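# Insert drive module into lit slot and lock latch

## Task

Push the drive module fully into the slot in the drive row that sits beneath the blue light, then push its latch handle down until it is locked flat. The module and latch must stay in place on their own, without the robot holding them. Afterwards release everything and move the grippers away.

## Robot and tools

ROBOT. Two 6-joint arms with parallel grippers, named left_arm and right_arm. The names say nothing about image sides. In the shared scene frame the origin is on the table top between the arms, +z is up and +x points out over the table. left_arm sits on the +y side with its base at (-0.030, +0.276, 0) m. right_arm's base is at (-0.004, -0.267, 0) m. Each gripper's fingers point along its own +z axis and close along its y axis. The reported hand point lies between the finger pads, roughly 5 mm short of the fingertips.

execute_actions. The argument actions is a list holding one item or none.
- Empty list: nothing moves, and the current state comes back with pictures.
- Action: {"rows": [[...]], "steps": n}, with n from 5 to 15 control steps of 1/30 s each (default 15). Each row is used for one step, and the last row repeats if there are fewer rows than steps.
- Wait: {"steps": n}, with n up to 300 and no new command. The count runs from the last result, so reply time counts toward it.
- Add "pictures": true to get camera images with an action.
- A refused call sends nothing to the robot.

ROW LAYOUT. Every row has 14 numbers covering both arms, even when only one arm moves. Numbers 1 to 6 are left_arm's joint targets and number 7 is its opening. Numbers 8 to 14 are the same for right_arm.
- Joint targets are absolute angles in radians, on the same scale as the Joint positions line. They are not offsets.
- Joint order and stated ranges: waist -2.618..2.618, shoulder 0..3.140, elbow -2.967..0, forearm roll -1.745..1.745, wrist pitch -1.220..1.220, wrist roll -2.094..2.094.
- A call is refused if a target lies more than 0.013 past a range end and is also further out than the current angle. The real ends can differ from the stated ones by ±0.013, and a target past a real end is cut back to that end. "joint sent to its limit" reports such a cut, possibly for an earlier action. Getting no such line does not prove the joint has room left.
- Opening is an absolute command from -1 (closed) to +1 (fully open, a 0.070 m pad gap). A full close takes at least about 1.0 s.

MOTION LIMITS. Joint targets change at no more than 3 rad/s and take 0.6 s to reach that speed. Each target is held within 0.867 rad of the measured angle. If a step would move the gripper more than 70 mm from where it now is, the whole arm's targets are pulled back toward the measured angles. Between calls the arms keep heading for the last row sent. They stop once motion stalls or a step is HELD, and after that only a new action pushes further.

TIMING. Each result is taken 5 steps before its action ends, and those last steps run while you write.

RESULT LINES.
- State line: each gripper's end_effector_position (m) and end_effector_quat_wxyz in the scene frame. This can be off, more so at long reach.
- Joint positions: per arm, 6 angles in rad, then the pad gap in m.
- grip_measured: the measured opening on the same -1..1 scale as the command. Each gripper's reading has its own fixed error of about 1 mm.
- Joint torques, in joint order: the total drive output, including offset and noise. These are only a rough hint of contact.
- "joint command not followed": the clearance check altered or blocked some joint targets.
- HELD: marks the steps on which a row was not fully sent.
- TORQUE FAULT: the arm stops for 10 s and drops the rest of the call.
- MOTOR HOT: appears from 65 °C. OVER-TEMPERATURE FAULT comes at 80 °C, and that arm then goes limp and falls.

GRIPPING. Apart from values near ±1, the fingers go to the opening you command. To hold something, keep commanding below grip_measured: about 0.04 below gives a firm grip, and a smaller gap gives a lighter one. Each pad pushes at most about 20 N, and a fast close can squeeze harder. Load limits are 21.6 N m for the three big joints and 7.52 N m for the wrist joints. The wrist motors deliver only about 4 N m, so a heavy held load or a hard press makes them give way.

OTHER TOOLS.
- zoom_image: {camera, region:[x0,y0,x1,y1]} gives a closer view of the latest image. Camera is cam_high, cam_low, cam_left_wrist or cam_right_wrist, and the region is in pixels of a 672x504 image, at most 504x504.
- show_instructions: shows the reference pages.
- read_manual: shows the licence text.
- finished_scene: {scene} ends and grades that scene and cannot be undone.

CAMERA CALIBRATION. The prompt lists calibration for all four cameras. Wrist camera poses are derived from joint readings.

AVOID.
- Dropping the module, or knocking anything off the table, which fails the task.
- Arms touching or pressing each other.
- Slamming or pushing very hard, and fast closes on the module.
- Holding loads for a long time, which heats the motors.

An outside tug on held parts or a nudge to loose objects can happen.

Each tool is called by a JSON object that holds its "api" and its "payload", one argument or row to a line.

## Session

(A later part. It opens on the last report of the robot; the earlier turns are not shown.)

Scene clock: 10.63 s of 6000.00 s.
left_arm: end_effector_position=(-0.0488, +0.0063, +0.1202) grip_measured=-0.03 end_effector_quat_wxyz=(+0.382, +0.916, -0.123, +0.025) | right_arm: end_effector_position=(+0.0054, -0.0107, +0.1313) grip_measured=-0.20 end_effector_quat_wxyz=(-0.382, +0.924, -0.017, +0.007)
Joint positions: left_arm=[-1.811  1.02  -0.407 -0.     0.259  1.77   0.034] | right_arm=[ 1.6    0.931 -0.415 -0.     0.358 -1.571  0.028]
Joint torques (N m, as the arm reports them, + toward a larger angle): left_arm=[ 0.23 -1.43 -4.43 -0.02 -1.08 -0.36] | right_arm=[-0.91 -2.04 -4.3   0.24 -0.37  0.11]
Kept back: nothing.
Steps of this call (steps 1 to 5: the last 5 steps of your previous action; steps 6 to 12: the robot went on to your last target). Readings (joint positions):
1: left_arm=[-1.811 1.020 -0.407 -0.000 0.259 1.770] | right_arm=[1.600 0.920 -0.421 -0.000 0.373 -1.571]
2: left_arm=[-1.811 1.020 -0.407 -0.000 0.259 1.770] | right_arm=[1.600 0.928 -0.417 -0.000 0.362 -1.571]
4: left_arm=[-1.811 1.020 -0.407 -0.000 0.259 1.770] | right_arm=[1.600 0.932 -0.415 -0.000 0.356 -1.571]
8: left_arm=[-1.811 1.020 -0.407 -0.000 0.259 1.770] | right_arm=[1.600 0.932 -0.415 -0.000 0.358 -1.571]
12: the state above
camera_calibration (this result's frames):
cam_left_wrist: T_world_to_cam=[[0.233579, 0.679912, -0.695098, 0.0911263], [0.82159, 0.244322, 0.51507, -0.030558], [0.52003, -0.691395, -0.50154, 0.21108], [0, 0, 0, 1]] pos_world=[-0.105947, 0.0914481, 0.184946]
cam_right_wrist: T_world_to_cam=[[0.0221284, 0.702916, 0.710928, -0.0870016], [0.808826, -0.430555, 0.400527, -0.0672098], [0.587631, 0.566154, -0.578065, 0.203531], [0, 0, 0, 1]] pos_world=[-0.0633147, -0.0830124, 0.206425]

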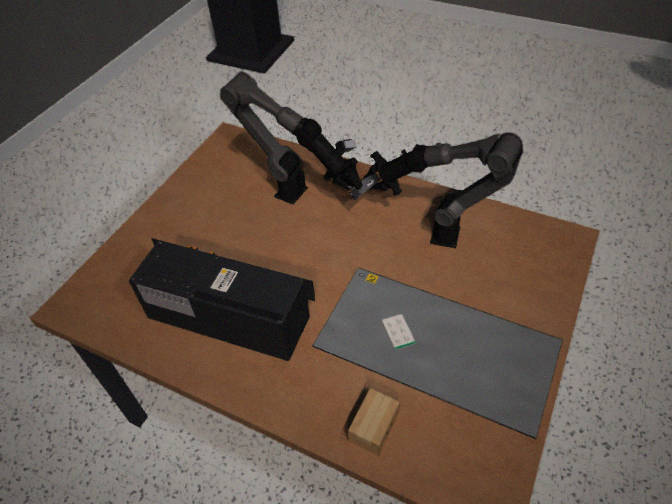

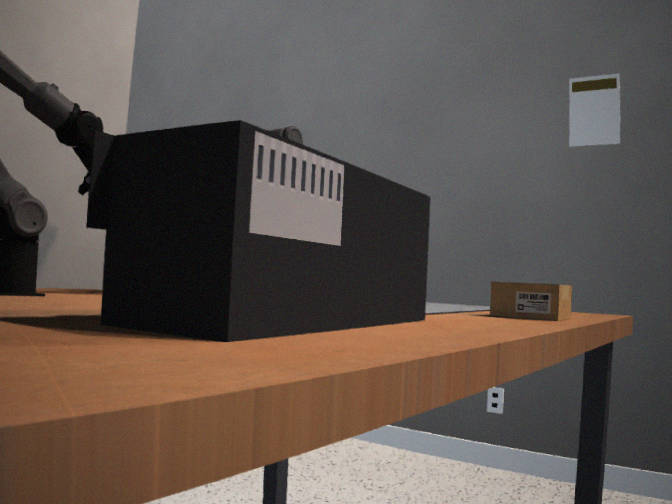

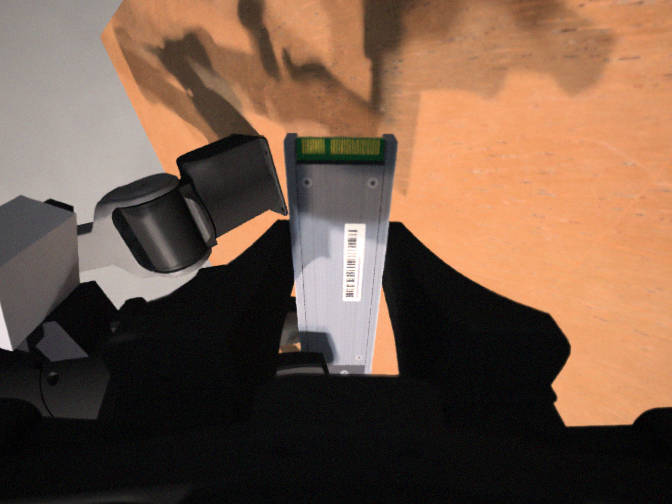

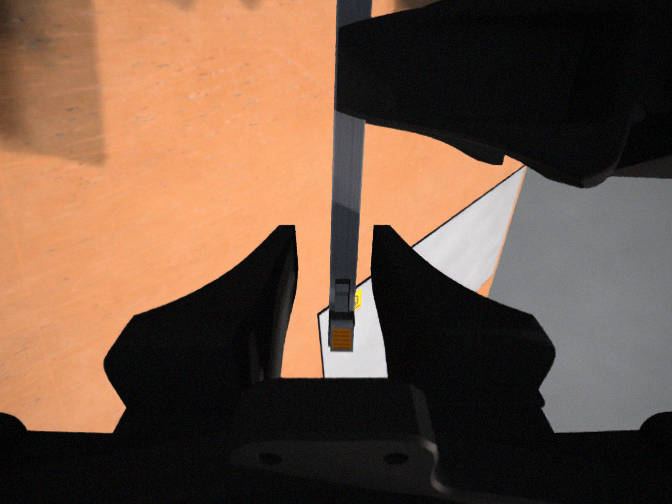

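{"api": "execute_actions", "payload": {
  "actions": [
    {"rows": [[-1.811,1.02,-0.407,0,0.259,1.77,-0.15, 1.60,0.93,-0.416,0,0.358,-1.571,-0.82]], "steps": 15}
  ]
}}

{"api": "execute_actions", "payload": {
  "actions": [
    {"steps": 10}
  ]
}}

{"api": "execute_actions", "payload": {
  "actions": [
    {"rows": [[-1.811,1.02,-0.407,0,0.259,1.77,0.6, 1.60,0.93,-0.416,0,0.358,-1.571,-0.82]], "steps": 15}
  ]
}}

{"api": "execute_actions", "payload": {
  "actions": [
    {"rows": [[-1.811,0.7,-0.5,0,0.67,1.77,0.6, 1.60,0.93,-0.416,0,0.358,-1.571,-0.82]], "steps": 15}
  ]
}}

{"api": "execute_actions", "payload": {
  "actions": [
    {"rows": [[-1.811,0.7,-0.5,0,0.67,1.77,0.6, -0.278,1.618,-1.304,0.08,1.143,-0.47,-0.82]], "steps": 15}
  ]
}}

{"api": "execute_actions", "payload": {
  "actions": [
    {"steps": 25}
  ]
}}

{"api": "execute_actions", "payload": {
  "actions": [
    {"rows": [[-1.6,1.6,-1.2,1.57,0.8,-1.57,0.6, -0.278,1.618,-1.304,0.08,1.143,-0.47,-0.82]], "steps": 15}
  ]
}}

{"api": "execute_actions", "payload": {
  "actions": [
    {"steps": 50}
  ],
  "pictures": true
}}

Scene clock: 11.70 s of 6000.00 s.
left_arm: end_effector_position=(-0.0488, +0.0062, +0.1204) grip_measured=-0.03 end_effector_quat_wxyz=(+0.382, +0.915, -0.123, +0.025) | right_arm: end_effector_position=(+0.0055, -0.0096, +0.1334) grip_measured=-0.74 end_effector_quat_wxyz=(-0.386, +0.922, -0.019, +0.007)
Joint positions: left_arm=[-1.811  1.02  -0.407  0.     0.259  1.77   0.034] | right_arm=[ 1.6    0.929 -0.418  0.001  0.355 -1.57   0.009]
Joint torques (N m, as the arm reports them, + toward a larger angle): left_arm=[ 0.24 -1.15 -4.32  0.   -0.99 -0.35] | right_arm=[-0.4  -1.82 -3.53  0.07  0.05 -0.21]
Steps of this call (steps 1 to 22: the robot went on to your last target; steps 23 to 32: the first 10 steps of this action). Readings (joint positions):
23: left_arm=[-1.811 1.020 -0.407 -0.000 0.259 1.770] | right_arm=[1.600 0.930 -0.416 -0.000 0.358 -1.571]
24: left_arm=[-1.811 1.020 -0.407 -0.000 0.259 1.770] | right_arm=[1.600 0.930 -0.416 -0.000 0.358 -1.571]
26: left_arm=[-1.811 1.020 -0.407 -0.000 0.259 1.770] | right_arm=[1.600 0.930 -0.416 -0.000 0.358 -1.571]
30: left_arm=[-1.811 1.020 -0.407 -0.000 0.259 1.770] | right_arm=[1.600 0.930 -0.417 0.000 0.357 -1.571]
32: the state above

Scene clock: 12.03 s of 6000.00 s.
left_arm: end_effector_position=(-0.0488, +0.0062, +0.1204) grip_measured=-0.03 end_effector_quat_wxyz=(+0.382, +0.915, -0.123, +0.025) | right_arm: end_effector_position=(+0.0055, -0.0098, +0.1332) grip_measured=-0.74 end_effector_quat_wxyz=(-0.385, +0.923, -0.019, +0.007)
Joint positions: left_arm=[-1.811  1.02  -0.407  0.     0.259  1.77   0.034] | right_arm=[ 1.6    0.929 -0.418  0.001  0.356 -1.57   0.009]
Joint torques (N m, as the arm reports them, + toward a larger angle): left_arm=[ 0.02 -1.21 -4.1  -0.02 -0.9  -0.32] | right_arm=[ 0.21 -1.39 -1.92 -0.19  0.35 -0.43]
Kept back: nothing.
Steps of this call (steps 1 to 5: the last 5 steps of your previous action; steps 6 to 10: the robot went on to your last target). Readings (joint positions):
1: left_arm=[-1.811 1.020 -0.407 0.000 0.259 1.770] | right_arm=[1.600 0.929 -0.418 0.001 0.355 -1.569]
2: left_arm=[-1.811 1.020 -0.407 0.000 0.259 1.770] | right_arm=[1.600 0.929 -0.418 0.001 0.356 -1.569]
4: left_arm=[-1.811 1.020 -0.407 0.000 0.259 1.770] | right_arm=[1.600 0.929 -0.418 0.001 0.356 -1.569]
8: left_arm=[-1.811 1.020 -0.407 0.000 0.259 1.770] | right_arm=[1.600 0.929 -0.418 0.001 0.356 -1.569]
10: the state above

Scene clock: 12.37 s of 6000.00 s.
left_arm: end_effector_position=(-0.0488, +0.0062, +0.1204) grip_measured=+0.59 end_effector_quat_wxyz=(+0.382, +0.915, -0.123, +0.025) | right_arm: end_effector_position=(+0.0055, -0.0114, +0.1309) grip_measured=-0.75 end_effector_quat_wxyz=(-0.381, +0.924, -0.017, +0.008)
Joint positions: left_arm=[-1.811  1.02  -0.407  0.     0.259  1.77   0.056] | right_arm=[ 1.6    0.929 -0.414  0.     0.36  -1.572  0.009]
Joint torques (N m, as the arm reports them, + toward a larger angle): left_arm=[ 0.12 -1.15 -3.87 -0.02 -0.81 -0.33] | right_arm=[ 0.47 -1.29 -4.2  -0.1  -0.77  0.04]
Steps of this call (steps 1 to 10: the first 10 steps of this action). Readings (joint positions):
1: left_arm=[-1.811 1.020 -0.407 0.000 0.259 1.770] | right_arm=[1.600 0.929 -0.418 0.001 0.357 -1.570]
2: left_arm=[-1.811 1.020 -0.407 0.000 0.259 1.770] | right_arm=[1.600 0.929 -0.416 0.001 0.360 -1.571]
4: left_arm=[-1.811 1.020 -0.407 0.000 0.259 1.770] | right_arm=[1.600 0.929 -0.414 0.000 0.363 -1.572]
8: left_arm=[-1.811 1.020 -0.407 0.000 0.259 1.770] | right_arm=[1.600 0.929 -0.414 0.000 0.362 -1.572]
10: the state above

Scene clock: 12.87 s of 6000.00 s.
left_arm: end_effector_position=(-0.0469, +0.0333, +0.1515) grip_measured=+0.60 end_effector_quat_wxyz=(+0.382, +0.915, -0.123, +0.025) | right_arm: end_effector_position=(+0.0055, -0.0107, +0.1318) grip_measured=-0.75 end_effector_quat_wxyz=(-0.383, +0.924, -0.018, +0.007)
Joint positions: left_arm=[-1.811  0.836 -0.461  0.     0.496  1.77   0.056] | right_arm=[ 1.6    0.93  -0.416  0.     0.358 -1.571  0.009]
Joint torques (N m, as the arm reports them, + toward a larger angle): left_arm=[ 0.04 -0.12 -4.11 -0.07 -1.05 -0.33] | right_arm=[ 0.45 -0.91 -4.95 -0.1  -0.77  0.15]
Steps of this call (steps 1 to 5: the last 5 steps of your previous action; steps 6 to 15: the first 10 steps of this action). Readings (joint positions):
6: left_arm=[-1.811 1.020 -0.407 0.000 0.259 1.770] | right_arm=[1.600 0.929 -0.414 0.000 0.359 -1.572]
7: left_arm=[-1.811 1.018 -0.408 0.000 0.262 1.770] | right_arm=[1.600 0.929 -0.414 0.000 0.359 -1.572]
9: left_arm=[-1.811 0.999 -0.412 0.000 0.287 1.770] | right_arm=[1.600 0.929 -0.415 0.000 0.358 -1.571]
13: left_arm=[-1.811 0.907 -0.440 0.000 0.405 1.770] | right_arm=[1.600 0.930 -0.415 0.000 0.358 -1.571]
15: the state above

Scene clock: 13.37 s of 6000.00 s.
left_arm: end_effector_position=(-0.0452, +0.0584, +0.1720) grip_measured=+0.60 end_effector_quat_wxyz=(+0.384, +0.915, -0.123, +0.025) | right_arm: end_effector_position=(+0.0692, +0.0044, +0.1425) grip_measured=-0.75 end_effector_quat_wxyz=(-0.313, +0.918, -0.245, -0.002)
Joint positions: left_arm=[-1.811  0.699 -0.5    0.     0.67   1.77   0.056] | right_arm=[ 1.365  1.106 -0.642  0.019  0.558 -1.335  0.009]
Joint torques (N m, as the arm reports them, + toward a larger angle): left_arm=[ 0.01  0.92 -3.93 -0.08 -1.11 -0.31] | right_arm=[-0.75 -2.24 -4.36  0.26 -0.42  0.01]
Steps of this call (steps 1 to 5: the last 5 steps of your previous action; steps 6 to 15: the first 10 steps of this action). Readings (joint positions):
6: left_arm=[-1.811 0.706 -0.498 0.000 0.662 1.770] | right_arm=[1.600 0.930 -0.416 -0.000 0.358 -1.571]
7: left_arm=[-1.811 0.700 -0.500 0.000 0.669 1.770] | right_arm=[1.597 0.933 -0.419 -0.000 0.360 -1.568]
9: left_arm=[-1.811 0.698 -0.500 0.000 0.671 1.770] | right_arm=[1.573 0.952 -0.443 0.001 0.382 -1.543]
13: left_arm=[-1.811 0.699 -0.500 0.000 0.670 1.770] | right_arm=[1.454 1.044 -0.562 0.012 0.488 -1.425]
15: the state above

Scene clock: 14.20 s of 6000.00 s.
left_arm: end_effector_position=(-0.0452, +0.0584, +0.1716) grip_measured=+0.60 end_effector_quat_wxyz=(+0.383, +0.915, -0.123, +0.025) | right_arm: end_effector_position=(+0.3149, -0.1786, +0.1523) grip_measured=-0.75 end_effector_quat_wxyz=(+0.158, -0.428, +0.890, -0.007)
Joint positions: left_arm=[-1.811  0.7   -0.5    0.     0.67   1.77   0.056] | right_arm=[ 0.301  1.488 -1.135  0.064  0.994 -0.691  0.009]
Joint torques (N m, as the arm reports them, + toward a larger angle): left_arm=[-0.09  0.85 -3.76 -0.1  -1.11 -0.27] | right_arm=[-0.81 -4.08 -4.59  0.29 -0.03  0.09]
Kept back: nothing.
Steps of this call (steps 1 to 5: the last 5 steps of your previous action; steps 6 to 25: the robot went on to your last target). Readings (joint positions):
1: left_arm=[-1.811 0.699 -0.500 0.000 0.670 1.770] | right_arm=[1.320 1.134 -0.679 0.023 0.590 -1.290]
2: left_arm=[-1.811 0.699 -0.500 0.000 0.670 1.770] | right_arm=[1.276 1.160 -0.712 0.026 0.619 -1.246]
4: left_arm=[-1.811 0.699 -0.500 0.000 0.670 1.770] | right_arm=[1.188 1.208 -0.773 0.031 0.673 -1.165]
8: left_arm=[-1.811 0.700 -0.500 0.000 0.670 1.770] | right_arm=[1.015 1.288 -0.876 0.041 0.764 -1.030]
25: the state above

Scene clock: 14.53 s of 6000.00 s.
left_arm: end_effector_position=(-0.0003, +0.0175, +0.1891) grip_measured=+0.60 end_effector_quat_wxyz=(+0.346, +0.932, -0.047, +0.094) | right_arm: end_effector_position=(+0.3341, -0.3111, +0.1518) grip_measured=-0.75 end_effector_quat_wxyz=(+0.121, -0.165, +0.979, -0.007)
Joint positions: left_arm=[-1.757  0.929 -0.681  0.238  0.702  1.532  0.056] | right_arm=[-0.107  1.58  -1.254  0.076  1.1   -0.536  0.009]
Joint torques (N m, as the arm reports them, + toward a larger angle): left_arm=[ 0.38 -0.42 -3.91  0.15 -0.41 -0.34] | right_arm=[-0.74 -4.81 -4.54  0.28 -0.05  0.04]
Steps of this call (steps 1 to 10: the first 10 steps of this action). Readings (joint positions):
1: left_arm=[-1.811 0.700 -0.500 0.000 0.670 1.770] | right_arm=[0.260 1.497 -1.147 0.065 1.004 -0.675]
2: left_arm=[-1.811 0.703 -0.501 0.003 0.670 1.767] | right_arm=[0.218 1.506 -1.159 0.067 1.015 -0.659]
4: left_arm=[-1.805 0.728 -0.520 0.027 0.673 1.742] | right_arm=[0.137 1.525 -1.183 0.069 1.036 -0.628]
8: left_arm=[-1.777 0.846 -0.615 0.146 0.691 1.624] | right_arm=[-0.027 1.561 -1.231 0.073 1.078 -0.566]
10: the state above

Scene clock: 16.20 s of 6000.00 s.
left_arm: end_effector_position=(+0.1897, -0.1364, +0.3002) grip_measured=+0.60 end_effector_quat_wxyz=(+0.616, +0.315, +0.713, -0.117) | right_arm: end_effector_position=(+0.3263, -0.3685, +0.1515) grip_measured=-0.75 end_effector_quat_wxyz=(+0.107, -0.049, +0.993, -0.005)
Joint positions: left_arm=[-1.6    1.6   -1.2    1.57   0.8   -1.57   0.056] | right_arm=[-0.278  1.618 -1.304  0.08   1.143 -0.47   0.009]
Joint torques (N m, as the arm reports them, + toward a larger angle): left_arm=[ 0.32 -3.46 -4.31  0.7   0.69  0.06] | right_arm=[-0.94 -5.77 -3.8  -0.06 -0.27 -0.16]
Kept back: nothing.
Steps of this call (steps 1 to 5: the last 5 steps of your previous action; steps 6 to 50: the robot went on to your last target). Readings (joint positions):
1: left_arm=[-1.748 0.969 -0.711 0.286 0.708 1.484] | right_arm=[-0.148 1.589 -1.266 0.077 1.110 -0.520]
2: left_arm=[-1.739 1.006 -0.740 0.334 0.713 1.437] | right_arm=[-0.184 1.597 -1.277 0.077 1.118 -0.505]
4: left_arm=[-1.723 1.075 -0.793 0.431 0.723 1.339] | right_arm=[-0.239 1.609 -1.293 0.078 1.132 -0.485]
8: left_arm=[-1.695 1.193 -0.885 0.633 0.740 1.137] | right_arm=[-0.279 1.618 -1.304 0.079 1.143 -0.470]
50: the state above
camera_calibration (this result's frames):
cam_left_wrist: T_world_to_cam=[[-0.591899, -0.778133, -0.210156, 0.0697314], [-0.504889, 0.561185, -0.655865, 0.362053], [0.628286, -0.2821, -0.725035, 0.181092], [0, 0, 0, 1]] pos_world=[0.110293, -0.0978328, 0.38341]
cam_right_wrist: T_world_to_cam=[[0.0991453, -0.994693, 0.0275014, -0.404173], [-0.922201, -0.0814678, 0.378033, 0.207951], [-0.373786, -0.062842, -0.925384, 0.363743], [0, 0, 0, 1]] pos_world=[0.367807, -0.362228, 0.269105]

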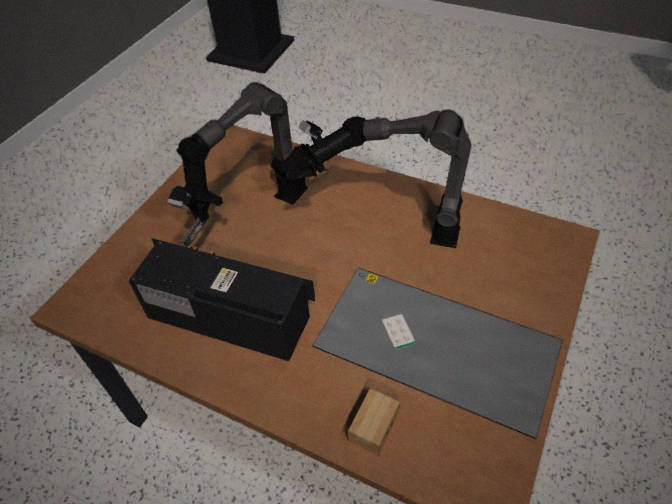

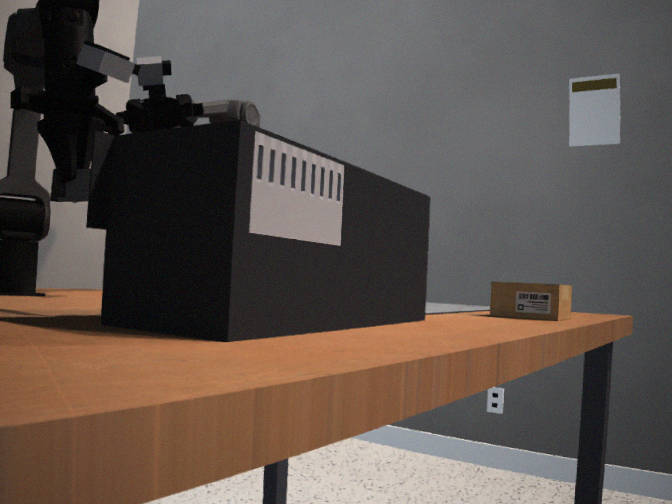

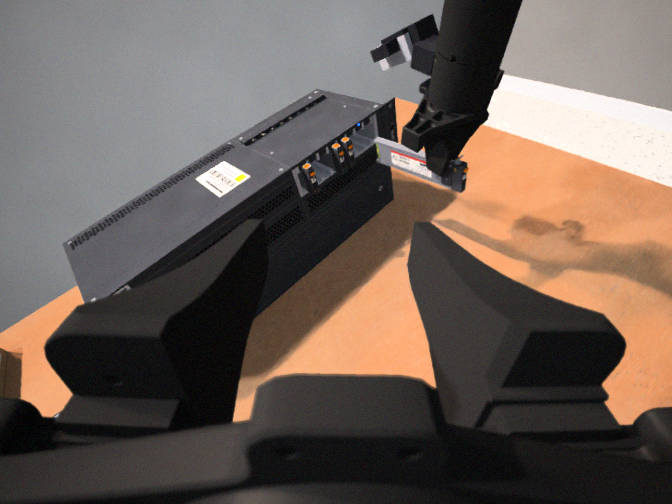

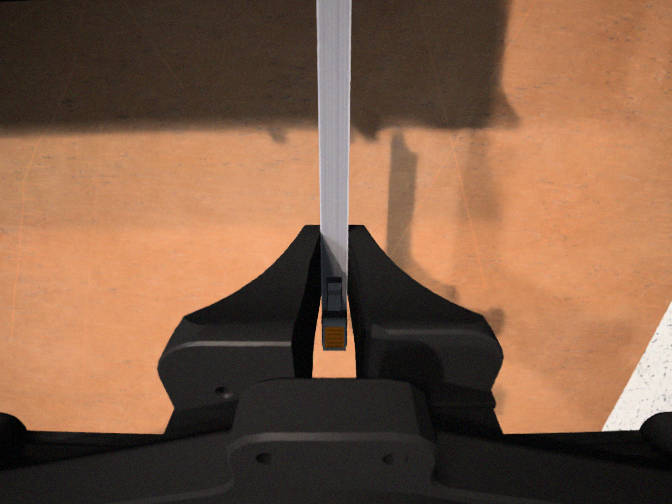

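{"api": "execute_actions", "payload": {
  "actions": [
    {"rows": [[-1.6,1.6,-1.2,1.57,0.8,-1.57,0.6, -0.248,1.699,-1.405,0.085,1.164,-0.445,-0.82]], "steps": 15}
  ]
}}

{"api": "execute_actions", "payload": {
  "actions": [
    {"steps": 12}
  ],
  "pictures": true
}}

{"api": "zoom_image", "payload": {
  "camera": "cam_left_wrist",
  "region": [290, 90, 450, 210]
}}

Scene clock: 16.80 s of 6000.00 s.
left_arm: end_effector_position=(+0.1897, -0.1364, +0.3003) grip_measured=+0.60 end_effector_quat_wxyz=(+0.616, +0.315, +0.713, -0.117) | right_arm: end_effector_position=(+0.3520, -0.3647, +0.1513) grip_measured=-0.75 end_effector_quat_wxyz=(+0.108, -0.052, +0.993, +0.000)
Joint positions: left_arm=[-1.6    1.6   -1.2    1.57   0.8   -1.57   0.056] | right_arm=[-0.247  1.701 -1.407  0.084  1.163 -0.445  0.009]
Joint torques (N m, as the arm reports them, + toward a larger angle): left_arm=[ 0.4  -3.44 -4.42  0.73  0.68  0.12] | right_arm=[-0.39 -6.44 -3.6   0.25 -0.03 -0.02]
Steps of this call (steps 1 to 8: the robot went on to your last target; steps 9 to 18: the first 10 steps of this action). Readings (joint positions):
9: left_arm=[-1.600 1.600 -1.200 1.570 0.800 -1.570] | right_arm=[-0.278 1.618 -1.304 0.080 1.143 -0.470]
10: left_arm=[-1.600 1.600 -1.200 1.570 0.800 -1.570] | right_arm=[-0.278 1.620 -1.306 0.080 1.143 -0.470]
12: left_arm=[-1.600 1.600 -1.200 1.570 0.800 -1.570] | right_arm=[-0.271 1.638 -1.330 0.080 1.148 -0.464]
16: left_arm=[-1.600 1.600 -1.200 1.570 0.800 -1.570] | right_arm=[-0.249 1.697 -1.403 0.084 1.162 -0.446]
18: the state above

Scene clock: 17.20 s of 6000.00 s.
left_arm: end_effector_position=(+0.1897, -0.1364, +0.3003) grip_measured=+0.60 end_effector_quat_wxyz=(+0.616, +0.315, +0.713, -0.117) | right_arm: end_effector_position=(+0.3514, -0.3646, +0.1515) grip_measured=-0.75 end_effector_quat_wxyz=(+0.108, -0.052, +0.993, +0.001)
Joint positions: left_arm=[-1.6    1.6   -1.2    1.57   0.8   -1.57   0.056] | right_arm=[-0.248  1.699 -1.405  0.085  1.164 -0.445  0.009]
Joint torques (N m, as the arm reports them, + toward a larger angle): left_arm=[ 0.4  -3.49 -4.46  0.71  0.68  0.12] | right_arm=[-1.03 -6.54 -3.18  0.28  0.01 -0.01]
Kept back: nothing.
Steps of this call (steps 1 to 5: the last 5 steps of your previous action; steps 6 to 12: the robot went on to your last target). Readings (joint positions):
1: left_arm=[-1.600 1.600 -1.200 1.570 0.800 -1.570] | right_arm=[-0.247 1.701 -1.407 0.084 1.164 -0.445]
2: left_arm=[-1.600 1.600 -1.200 1.570 0.800 -1.570] | right_arm=[-0.247 1.701 -1.407 0.084 1.164 -0.445]
4: left_arm=[-1.600 1.600 -1.200 1.570 0.800 -1.570] | right_arm=[-0.247 1.701 -1.407 0.084 1.164 -0.445]
8: left_arm=[-1.600 1.600 -1.200 1.570 0.800 -1.570] | right_arm=[-0.248 1.700 -1.406 0.085 1.164 -0.445]
12: the state above
camera_calibration (this result's frames):
cam_left_wrist: T_world_to_cam=[[-0.591903, -0.778107, -0.210239, 0.0697555], [-0.50484, 0.561237, -0.655858, 0.362058], [0.628321, -0.282067, -0.725017, 0.181084], [0, 0, 0, 1]] pos_world=[0.110291, -0.0978453, 0.383413]
cam_right_wrist: T_world_to_cam=[[0.105489, -0.99427, 0.017286, -0.403253], [-0.922, -0.0912793, 0.376277, 0.228141], [-0.372543, -0.0556306, -0.926346, 0.375691], [0, 0, 0, 1]] pos_world=[0.392846, -0.359218, 0.269146]

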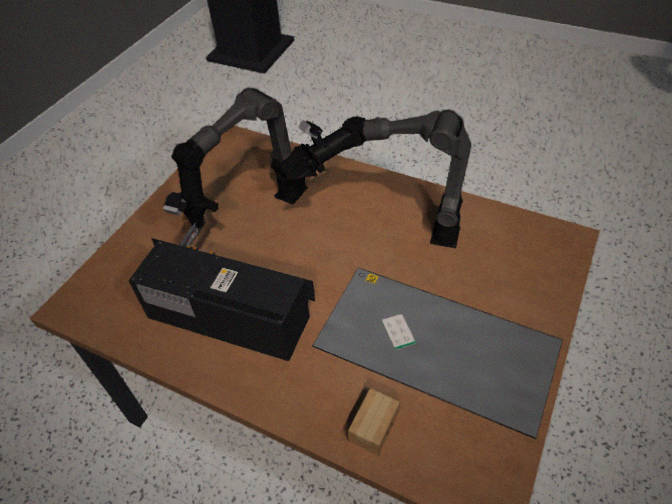

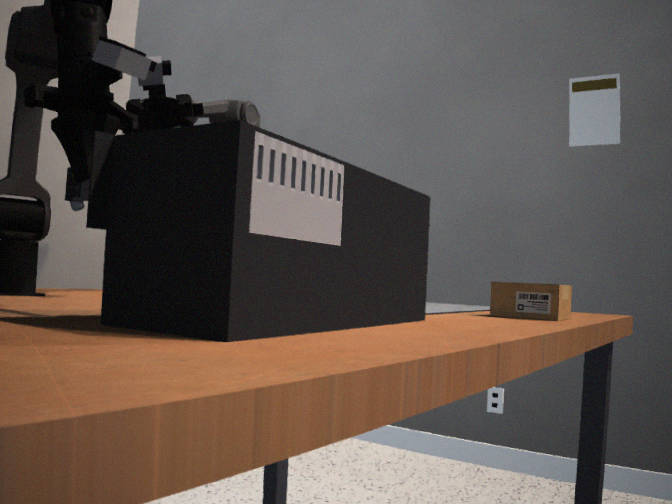

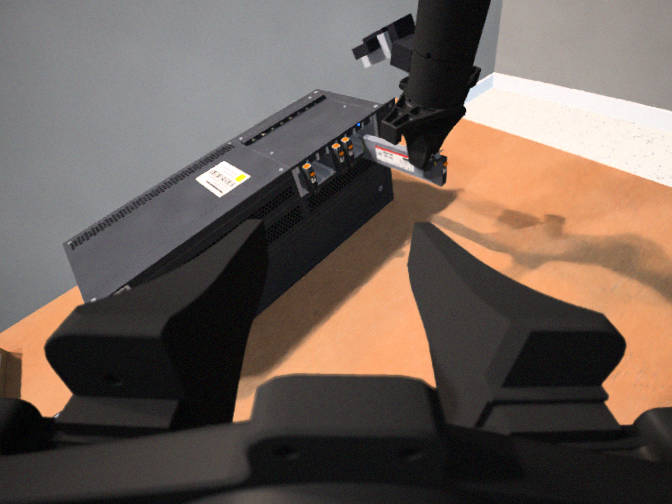

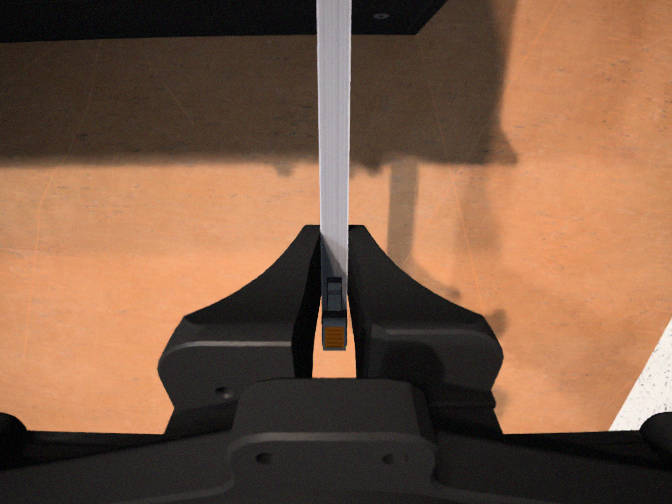

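Region (290, 90, 450, 210) of cam_left_wrist's 672x504 image, scaled by 3.150, with more detail than that image has; it fills the top 378 rows of this view, and the rest is white.

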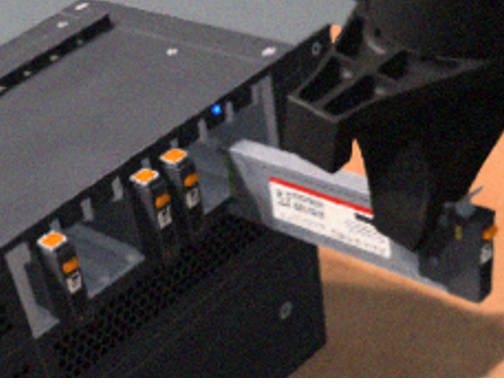

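{"api": "execute_actions", "payload": {
  "actions": [
    {"rows": [[-1.6,1.6,-1.2,1.57,0.8,-1.57,0.6, -0.234,1.738,-1.455,0.085,1.175,-0.433,-0.82]], "steps": 15}
  ]
}}

{"api": "execute_actions", "payload": {
  "actions": [
    {"steps": 10}
  ],
  "pictures": true
}}

{"api": "zoom_image", "payload": {
  "camera": "cam_left_wrist",
  "region": [290, 90, 450, 210]
}}

Scene clock: 17.87 s of 6000.00 s.
left_arm: end_effector_position=(+0.1897, -0.1364, +0.3003) grip_measured=+0.60 end_effector_quat_wxyz=(+0.616, +0.315, +0.713, -0.117) | right_arm: end_effector_position=(+0.3542, -0.3627, +0.1504) grip_measured=-0.75 end_effector_quat_wxyz=(+0.091, -0.052, +0.994, +0.005)
Joint positions: left_arm=[-1.6    1.6   -1.2    1.57   0.8   -1.57   0.056] | right_arm=[-0.238  1.734 -1.452  0.078  1.211 -0.431  0.009]
Joint torques (N m, as the arm reports them, + toward a larger angle): left_arm=[ 0.43 -3.53 -4.39  0.76  0.67  0.13] | right_arm=[ 5.86 -2.86 -6.63  2.33 -3.46 -0.33]
Steps of this call (steps 1 to 10: the robot went on to your last target; steps 11 to 20: the first 10 steps of this action). Readings (joint positions):
11: left_arm=[-1.600 1.600 -1.200 1.570 0.800 -1.570] | right_arm=[-0.248 1.699 -1.405 0.085 1.164 -0.445]
12: left_arm=[-1.600 1.600 -1.200 1.570 0.800 -1.570] | right_arm=[-0.248 1.700 -1.407 0.085 1.165 -0.445]
14: left_arm=[-1.600 1.600 -1.200 1.570 0.800 -1.570] | right_arm=[-0.243 1.716 -1.428 0.082 1.180 -0.439]
18: left_arm=[-1.600 1.600 -1.200 1.570 0.800 -1.570] | right_arm=[-0.238 1.734 -1.452 0.078 1.210 -0.431]
20: the state above

Scene clock: 18.20 s of 6000.00 s.
left_arm: end_effector_position=(+0.1897, -0.1364, +0.3003) grip_measured=+0.60 end_effector_quat_wxyz=(+0.616, +0.315, +0.713, -0.117) | right_arm: end_effector_position=(+0.3541, -0.3601, +0.1498) grip_measured=-0.74 end_effector_quat_wxyz=(+0.088, -0.053, +0.995, +0.009)
Joint positions: left_arm=[-1.6    1.6   -1.2    1.57   0.8   -1.57   0.056] | right_arm=[-0.235  1.737 -1.455  0.084  1.218 -0.432  0.009]
Joint torques (N m, as the arm reports them, + toward a larger angle): left_arm=[ 0.42 -3.48 -4.47  0.73  0.67  0.12] | right_arm=[ 6.45 -2.54 -6.49  2.46 -3.44 -0.54]
Kept back: nothing.
Steps of this call (steps 1 to 5: the last 5 steps of your previous action; steps 6 to 10: the robot went on to your last target). Readings (joint positions):
1: left_arm=[-1.600 1.600 -1.200 1.570 0.800 -1.570] | right_arm=[-0.237 1.734 -1.452 0.078 1.211 -0.431]
2: left_arm=[-1.600 1.600 -1.200 1.570 0.800 -1.570] | right_arm=[-0.237 1.734 -1.452 0.079 1.212 -0.431]
4: left_arm=[-1.600 1.600 -1.200 1.570 0.800 -1.570] | right_arm=[-0.236 1.735 -1.453 0.081 1.214 -0.431]
8: left_arm=[-1.600 1.600 -1.200 1.570 0.800 -1.570] | right_arm=[-0.235 1.736 -1.454 0.083 1.217 -0.432]
10: the state above
camera_calibration (this result's frames):
cam_left_wrist: T_world_to_cam=[[-0.591904, -0.778099, -0.210267, 0.0697648], [-0.504816, 0.561251, -0.655865, 0.362061], [0.62834, -0.282062, -0.725003, 0.181078], [0, 0, 0, 1]] pos_world=[0.11029, -0.097848, 0.383414]
cam_right_wrist: T_world_to_cam=[[0.110992, -0.993819, -0.0018955, -0.39802], [-0.905728, -0.101939, 0.411418, 0.216758], [-0.409069, -0.0439475, -0.911445, 0.390277], [0, 0, 0, 1]] pos_world=[0.400151, -0.356313, 0.265783]

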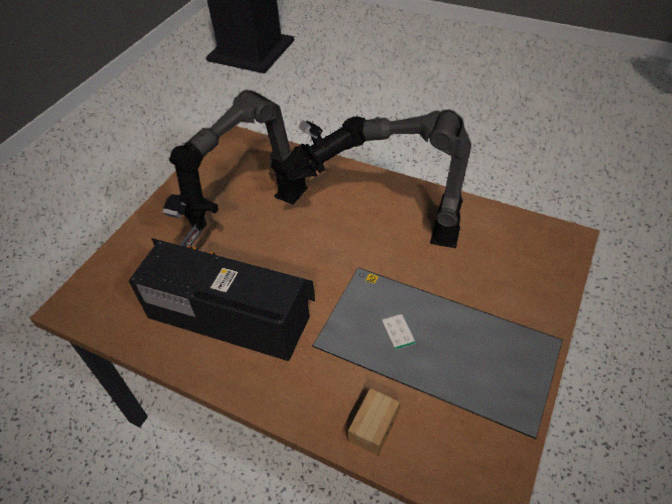

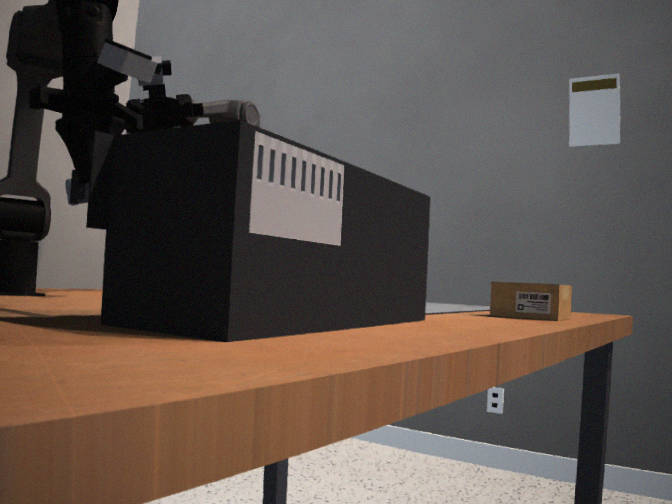

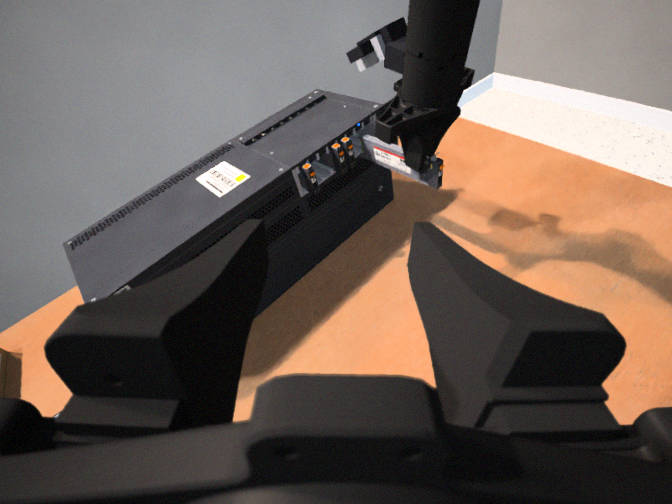

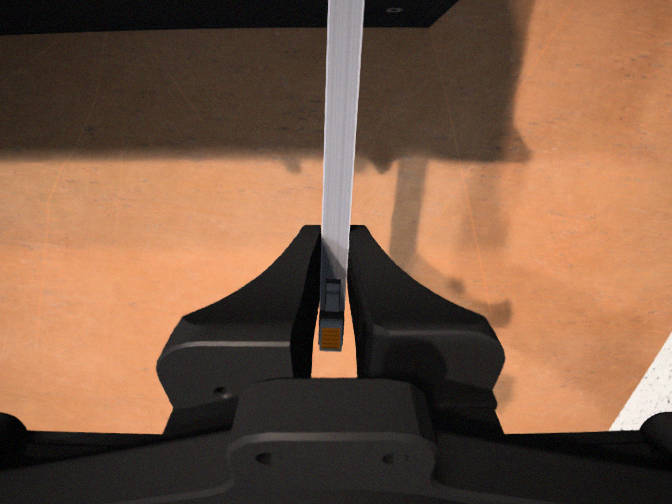

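Region (290, 90, 450, 210) of cam_left_wrist's 672x504 image, scaled by 3.150, with more detail than that image has; it fills the top 378 rows of this view, and the rest is white.

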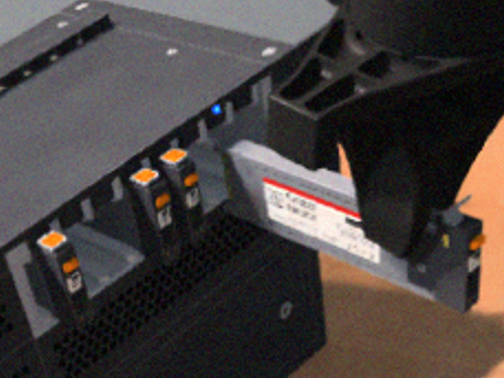

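{"api": "execute_actions", "payload": {
  "actions": [
    {"rows": [[-1.6,1.6,-1.2,1.57,0.8,-1.57,0.6, -0.252,1.688,-1.411,0.085,1.182,-0.449,-0.82]], "steps": 15}
  ]
}}

{"api": "execute_actions", "payload": {
  "actions": [
    {"steps": 12}
  ],
  "pictures": true
}}

{"api": "zoom_image", "payload": {
  "camera": "cam_left_wrist",
  "region": [290, 90, 450, 210]
}}

Scene clock: 18.87 s of 6000.00 s.
left_arm: end_effector_position=(+0.1897, -0.1364, +0.3003) grip_measured=+0.60 end_effector_quat_wxyz=(+0.616, +0.315, +0.713, -0.117) | right_arm: end_effector_position=(+0.3530, -0.3632, +0.1568) grip_measured=-0.75 end_effector_quat_wxyz=(+0.115, -0.054, +0.992, +0.002)
Joint positions: left_arm=[-1.6    1.6   -1.2    1.57   0.8   -1.57   0.056] | right_arm=[-0.248  1.692 -1.415  0.094  1.169 -0.452  0.009]
Joint torques (N m, as the arm reports them, + toward a larger angle): left_arm=[ 0.37 -3.4  -4.42  0.72  0.66  0.14] | right_arm=[-0.87 -6.25 -3.13 -0.08  0.02  0.08]
Steps of this call (steps 1 to 10: the robot went on to your last target; steps 11 to 20: the first 10 steps of this action). Readings (joint positions):
11: left_arm=[-1.600 1.600 -1.200 1.570 0.800 -1.570] | right_arm=[-0.234 1.737 -1.455 0.084 1.218 -0.433]
12: left_arm=[-1.600 1.600 -1.200 1.570 0.800 -1.570] | right_arm=[-0.235 1.736 -1.453 0.085 1.217 -0.434]
14: left_arm=[-1.600 1.600 -1.200 1.570 0.800 -1.570] | right_arm=[-0.241 1.717 -1.434 0.090 1.190 -0.442]
18: left_arm=[-1.600 1.600 -1.200 1.570 0.800 -1.570] | right_arm=[-0.247 1.692 -1.415 0.097 1.165 -0.452]
20: the state above

Scene clock: 19.27 s of 6000.00 s.
left_arm: end_effector_position=(+0.1897, -0.1364, +0.3003) grip_measured=+0.60 end_effector_quat_wxyz=(+0.616, +0.315, +0.713, -0.117) | right_arm: end_effector_position=(+0.3487, -0.3649, +0.1564) grip_measured=-0.75 end_effector_quat_wxyz=(+0.108, -0.052, +0.993, +0.001)
Joint positions: left_arm=[-1.6    1.6   -1.2    1.57   0.8   -1.57   0.056] | right_arm=[-0.252  1.689 -1.411  0.086  1.181 -0.449  0.009]
Joint torques (N m, as the arm reports them, + toward a larger angle): left_arm=[ 0.56 -3.53 -4.41  0.73  0.67  0.13] | right_arm=[-0.96 -6.34 -3.16 -0.07 -0.02  0.05]
Kept back: nothing.
Steps of this call (steps 1 to 5: the last 5 steps of your previous action; steps 6 to 12: the robot went on to your last target). Readings (joint positions):
1: left_arm=[-1.600 1.600 -1.200 1.570 0.800 -1.570] | right_arm=[-0.249 1.692 -1.414 0.092 1.171 -0.451]
2: left_arm=[-1.600 1.600 -1.200 1.570 0.800 -1.570] | right_arm=[-0.249 1.692 -1.414 0.091 1.173 -0.451]
4: left_arm=[-1.600 1.600 -1.200 1.570 0.800 -1.570] | right_arm=[-0.250 1.691 -1.413 0.089 1.176 -0.450]
8: left_arm=[-1.600 1.600 -1.200 1.570 0.800 -1.570] | right_arm=[-0.251 1.690 -1.412 0.086 1.179 -0.450]
12: the state above
camera_calibration (this result's frames):
cam_left_wrist: T_world_to_cam=[[-0.5919, -0.778102, -0.210268, 0.0697659], [-0.504818, 0.561249, -0.655865, 0.362062], [0.628342, -0.282059, -0.725003, 0.181077], [0, 0, 0, 1]] pos_world=[0.110291, -0.0978475, 0.383414]
cam_right_wrist: T_world_to_cam=[[0.106914, -0.99412, 0.0171912, -0.403837], [-0.921913, -0.0926441, 0.376156, 0.223211], [-0.372352, -0.0560653, -0.926397, 0.379009], [0, 0, 0, 1]] pos_world=[0.390082, -0.359534, 0.274093]

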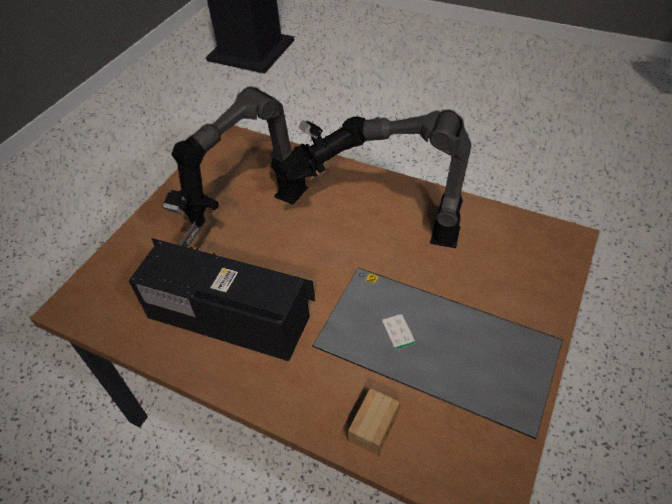

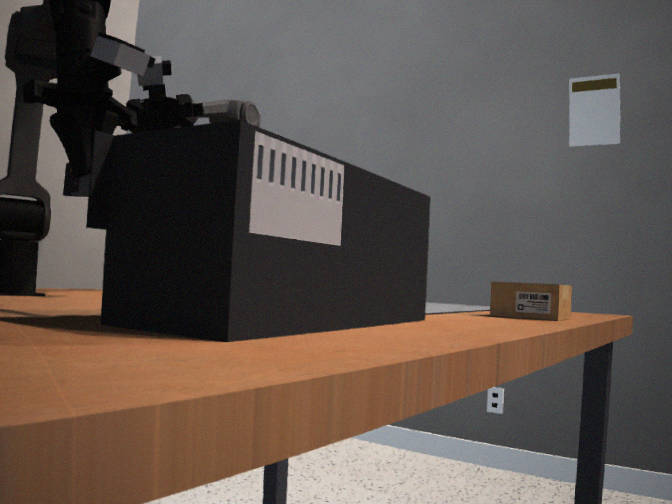

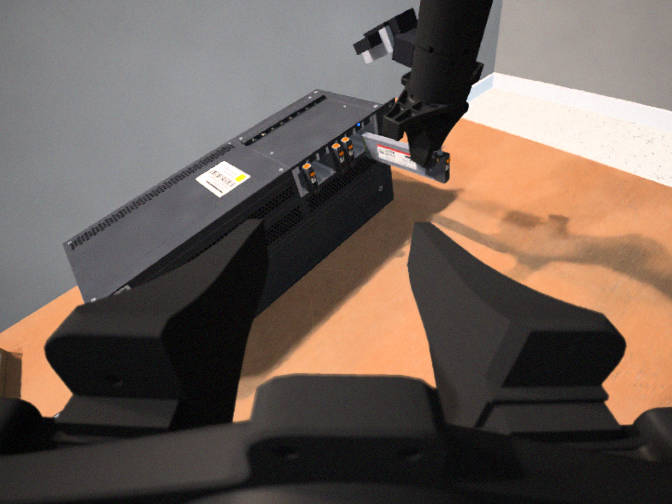

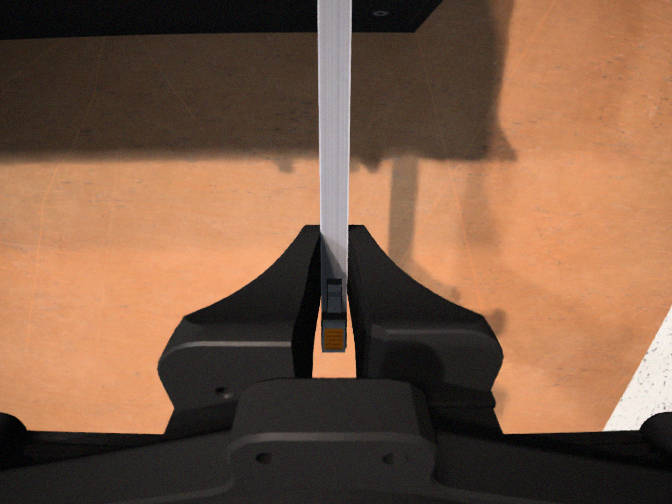

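Region (290, 90, 450, 210) of cam_left_wrist's 672x504 image, scaled by 3.150, with more detail than that image has; it fills the top 378 rows of this view, and the rest is white.

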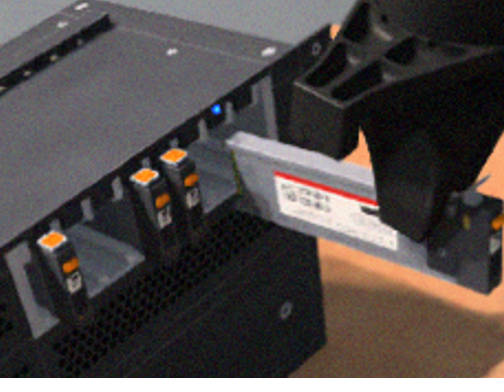

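{"api": "execute_actions", "payload": {
  "actions": [
    {"rows": [[-1.6,1.6,-1.2,1.57,0.8,-1.57,0.6, -0.252,1.688,-1.422,0.085,1.193,-0.449,-0.82]], "steps": 10}
  ]
}}

{"api": "execute_actions", "payload": {
  "actions": [
    {"rows": [[-1.6,1.6,-1.2,1.57,0.8,-1.57,0.6, -0.238,1.727,-1.472,0.085,1.204,-0.437,-0.82]], "steps": 15}
  ]
}}

{"api": "execute_actions", "payload": {
  "actions": [
    {"steps": 8}
  ],
  "pictures": true
}}

{"api": "zoom_image", "payload": {
  "camera": "cam_left_wrist",
  "region": [290, 90, 450, 210]
}}

Scene clock: 19.63 s of 6000.00 s.
left_arm: end_effector_position=(+0.1897, -0.1364, +0.3003) grip_measured=+0.60 end_effector_quat_wxyz=(+0.616, +0.315, +0.713, -0.117) | right_arm: end_effector_position=(+0.3479, -0.3648, +0.1590) grip_measured=-0.75 end_effector_quat_wxyz=(+0.106, -0.053, +0.993, +0.001)
Joint positions: left_arm=[-1.6    1.6   -1.2    1.57   0.8   -1.57   0.056] | right_arm=[-0.252  1.687 -1.42   0.085  1.194 -0.449  0.009]
Joint torques (N m, as the arm reports them, + toward a larger angle): left_arm=[ 0.46 -3.5  -4.44  0.74  0.66  0.12] | right_arm=[-0.86 -6.13 -4.55 -0.05 -0.23  0.08]
Steps of this call (steps 1 to 6: the robot went on to your last target; steps 7 to 11: the first 5 steps of this action). Readings (joint positions):
7: left_arm=[-1.600 1.600 -1.200 1.570 0.800 -1.570] | right_arm=[-0.252 1.688 -1.411 0.085 1.182 -0.449]
8: left_arm=[-1.600 1.600 -1.200 1.570 0.800 -1.570] | right_arm=[-0.252 1.688 -1.412 0.085 1.185 -0.449]
10: left_arm=[-1.600 1.600 -1.200 1.570 0.800 -1.570] | right_arm=[-0.252 1.687 -1.420 0.085 1.194 -0.449]
11: the state above

Scene clock: 20.13 s of 6000.00 s.
left_arm: end_effector_position=(+0.1897, -0.1364, +0.3003) grip_measured=+0.60 end_effector_quat_wxyz=(+0.616, +0.315, +0.713, -0.117) | right_arm: end_effector_position=(+0.3612, -0.3637, +0.1594) grip_measured=-0.75 end_effector_quat_wxyz=(+0.109, -0.054, +0.993, +0.002)
Joint positions: left_arm=[-1.6    1.6   -1.2    1.57   0.8   -1.57   0.056] | right_arm=[-0.238  1.728 -1.474  0.085  1.203 -0.436  0.009]
Joint torques (N m, as the arm reports them, + toward a larger angle): left_arm=[ 0.33 -3.45 -4.45  0.74  0.66  0.13] | right_arm=[ 0.12 -6.34 -3.25  0.05  0.17 -0.09]
Steps of this call (steps 1 to 5: the last 5 steps of your previous action; steps 6 to 15: the first 10 steps of this action). Readings (joint positions):
6: left_arm=[-1.600 1.600 -1.200 1.570 0.800 -1.570] | right_arm=[-0.252 1.687 -1.421 0.085 1.194 -0.449]
7: left_arm=[-1.600 1.600 -1.200 1.570 0.800 -1.570] | right_arm=[-0.252 1.689 -1.424 0.085 1.194 -0.448]
9: left_arm=[-1.600 1.600 -1.200 1.570 0.800 -1.570] | right_arm=[-0.246 1.707 -1.450 0.085 1.199 -0.442]
13: left_arm=[-1.600 1.600 -1.200 1.570 0.800 -1.570] | right_arm=[-0.238 1.728 -1.474 0.085 1.203 -0.436]
15: the state above

Scene clock: 20.40 s of 6000.00 s.
left_arm: end_effector_position=(+0.1897, -0.1364, +0.3003) grip_measured=+0.60 end_effector_quat_wxyz=(+0.616, +0.315, +0.713, -0.117) | right_arm: end_effector_position=(+0.3609, -0.3636, +0.1593) grip_measured=-0.75 end_effector_quat_wxyz=(+0.108, -0.054, +0.993, +0.002)
Joint positions: left_arm=[-1.6    1.6   -1.2    1.57   0.8   -1.57   0.056] | right_arm=[-0.238  1.728 -1.473  0.085  1.203 -0.436  0.009]
Joint torques (N m, as the arm reports them, + toward a larger angle): left_arm=[ 0.51 -3.45 -4.51  0.73  0.65  0.14] | right_arm=[ 0.13 -6.3  -2.62  0.14  0.29 -0.2 ]
Kept back: nothing.
Steps of this call (steps 1 to 5: the last 5 steps of your previous action; steps 6 to 8: the robot went on to your last target). Readings (joint positions):
1: left_arm=[-1.600 1.600 -1.200 1.570 0.800 -1.570] | right_arm=[-0.238 1.728 -1.474 0.085 1.203 -0.436]
2: left_arm=[-1.600 1.600 -1.200 1.570 0.800 -1.570] | right_arm=[-0.238 1.728 -1.474 0.085 1.203 -0.436]
4: left_arm=[-1.600 1.600 -1.200 1.570 0.800 -1.570] | right_arm=[-0.238 1.728 -1.474 0.085 1.203 -0.436]
8: the state above
camera_calibration (this result's frames):
cam_left_wrist: T_world_to_cam=[[-0.5919, -0.778102, -0.210268, 0.0697661], [-0.504817, 0.561249, -0.655865, 0.362062], [0.628342, -0.282059, -0.725002, 0.181077], [0, 0, 0, 1]] pos_world=[0.110291, -0.0978475, 0.383414]
cam_right_wrist: T_world_to_cam=[[0.109944, -0.993818, 0.0154378, -0.404521], [-0.921874, -0.0961538, 0.37537, 0.232311], [-0.371565, -0.0555012, -0.926747, 0.386238], [0, 0, 0, 1]] pos_world=[0.402148, -0.358246, 0.276987]

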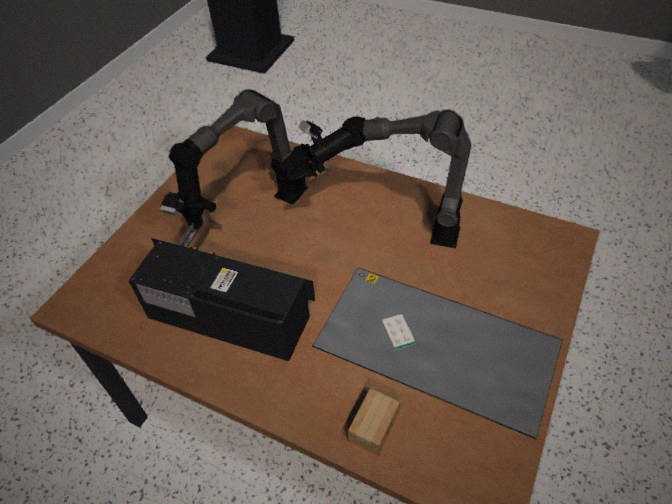

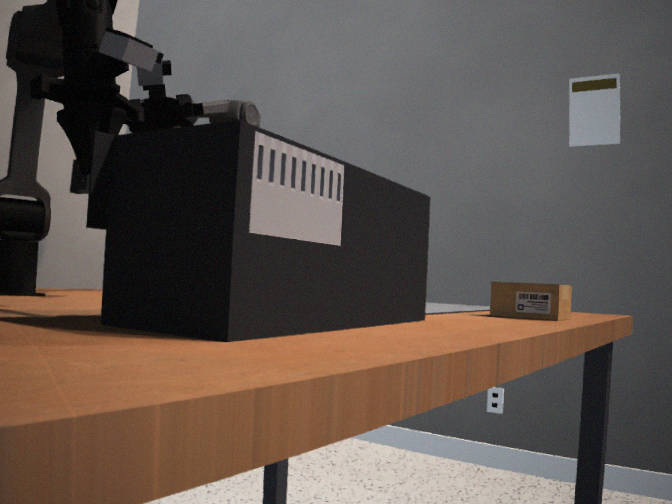

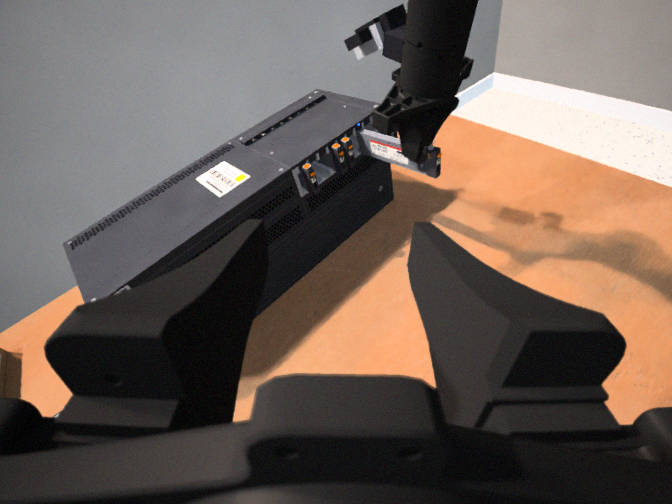

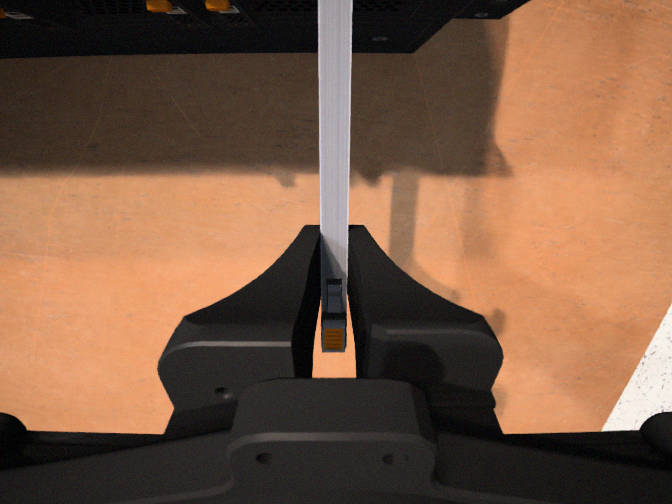

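Region (290, 90, 450, 210) of cam_left_wrist's 672x504 image, scaled by 3.150, with more detail than that image has; it fills the top 378 rows of this view, and the rest is white.

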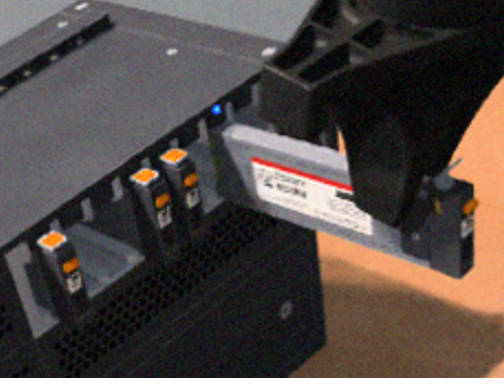

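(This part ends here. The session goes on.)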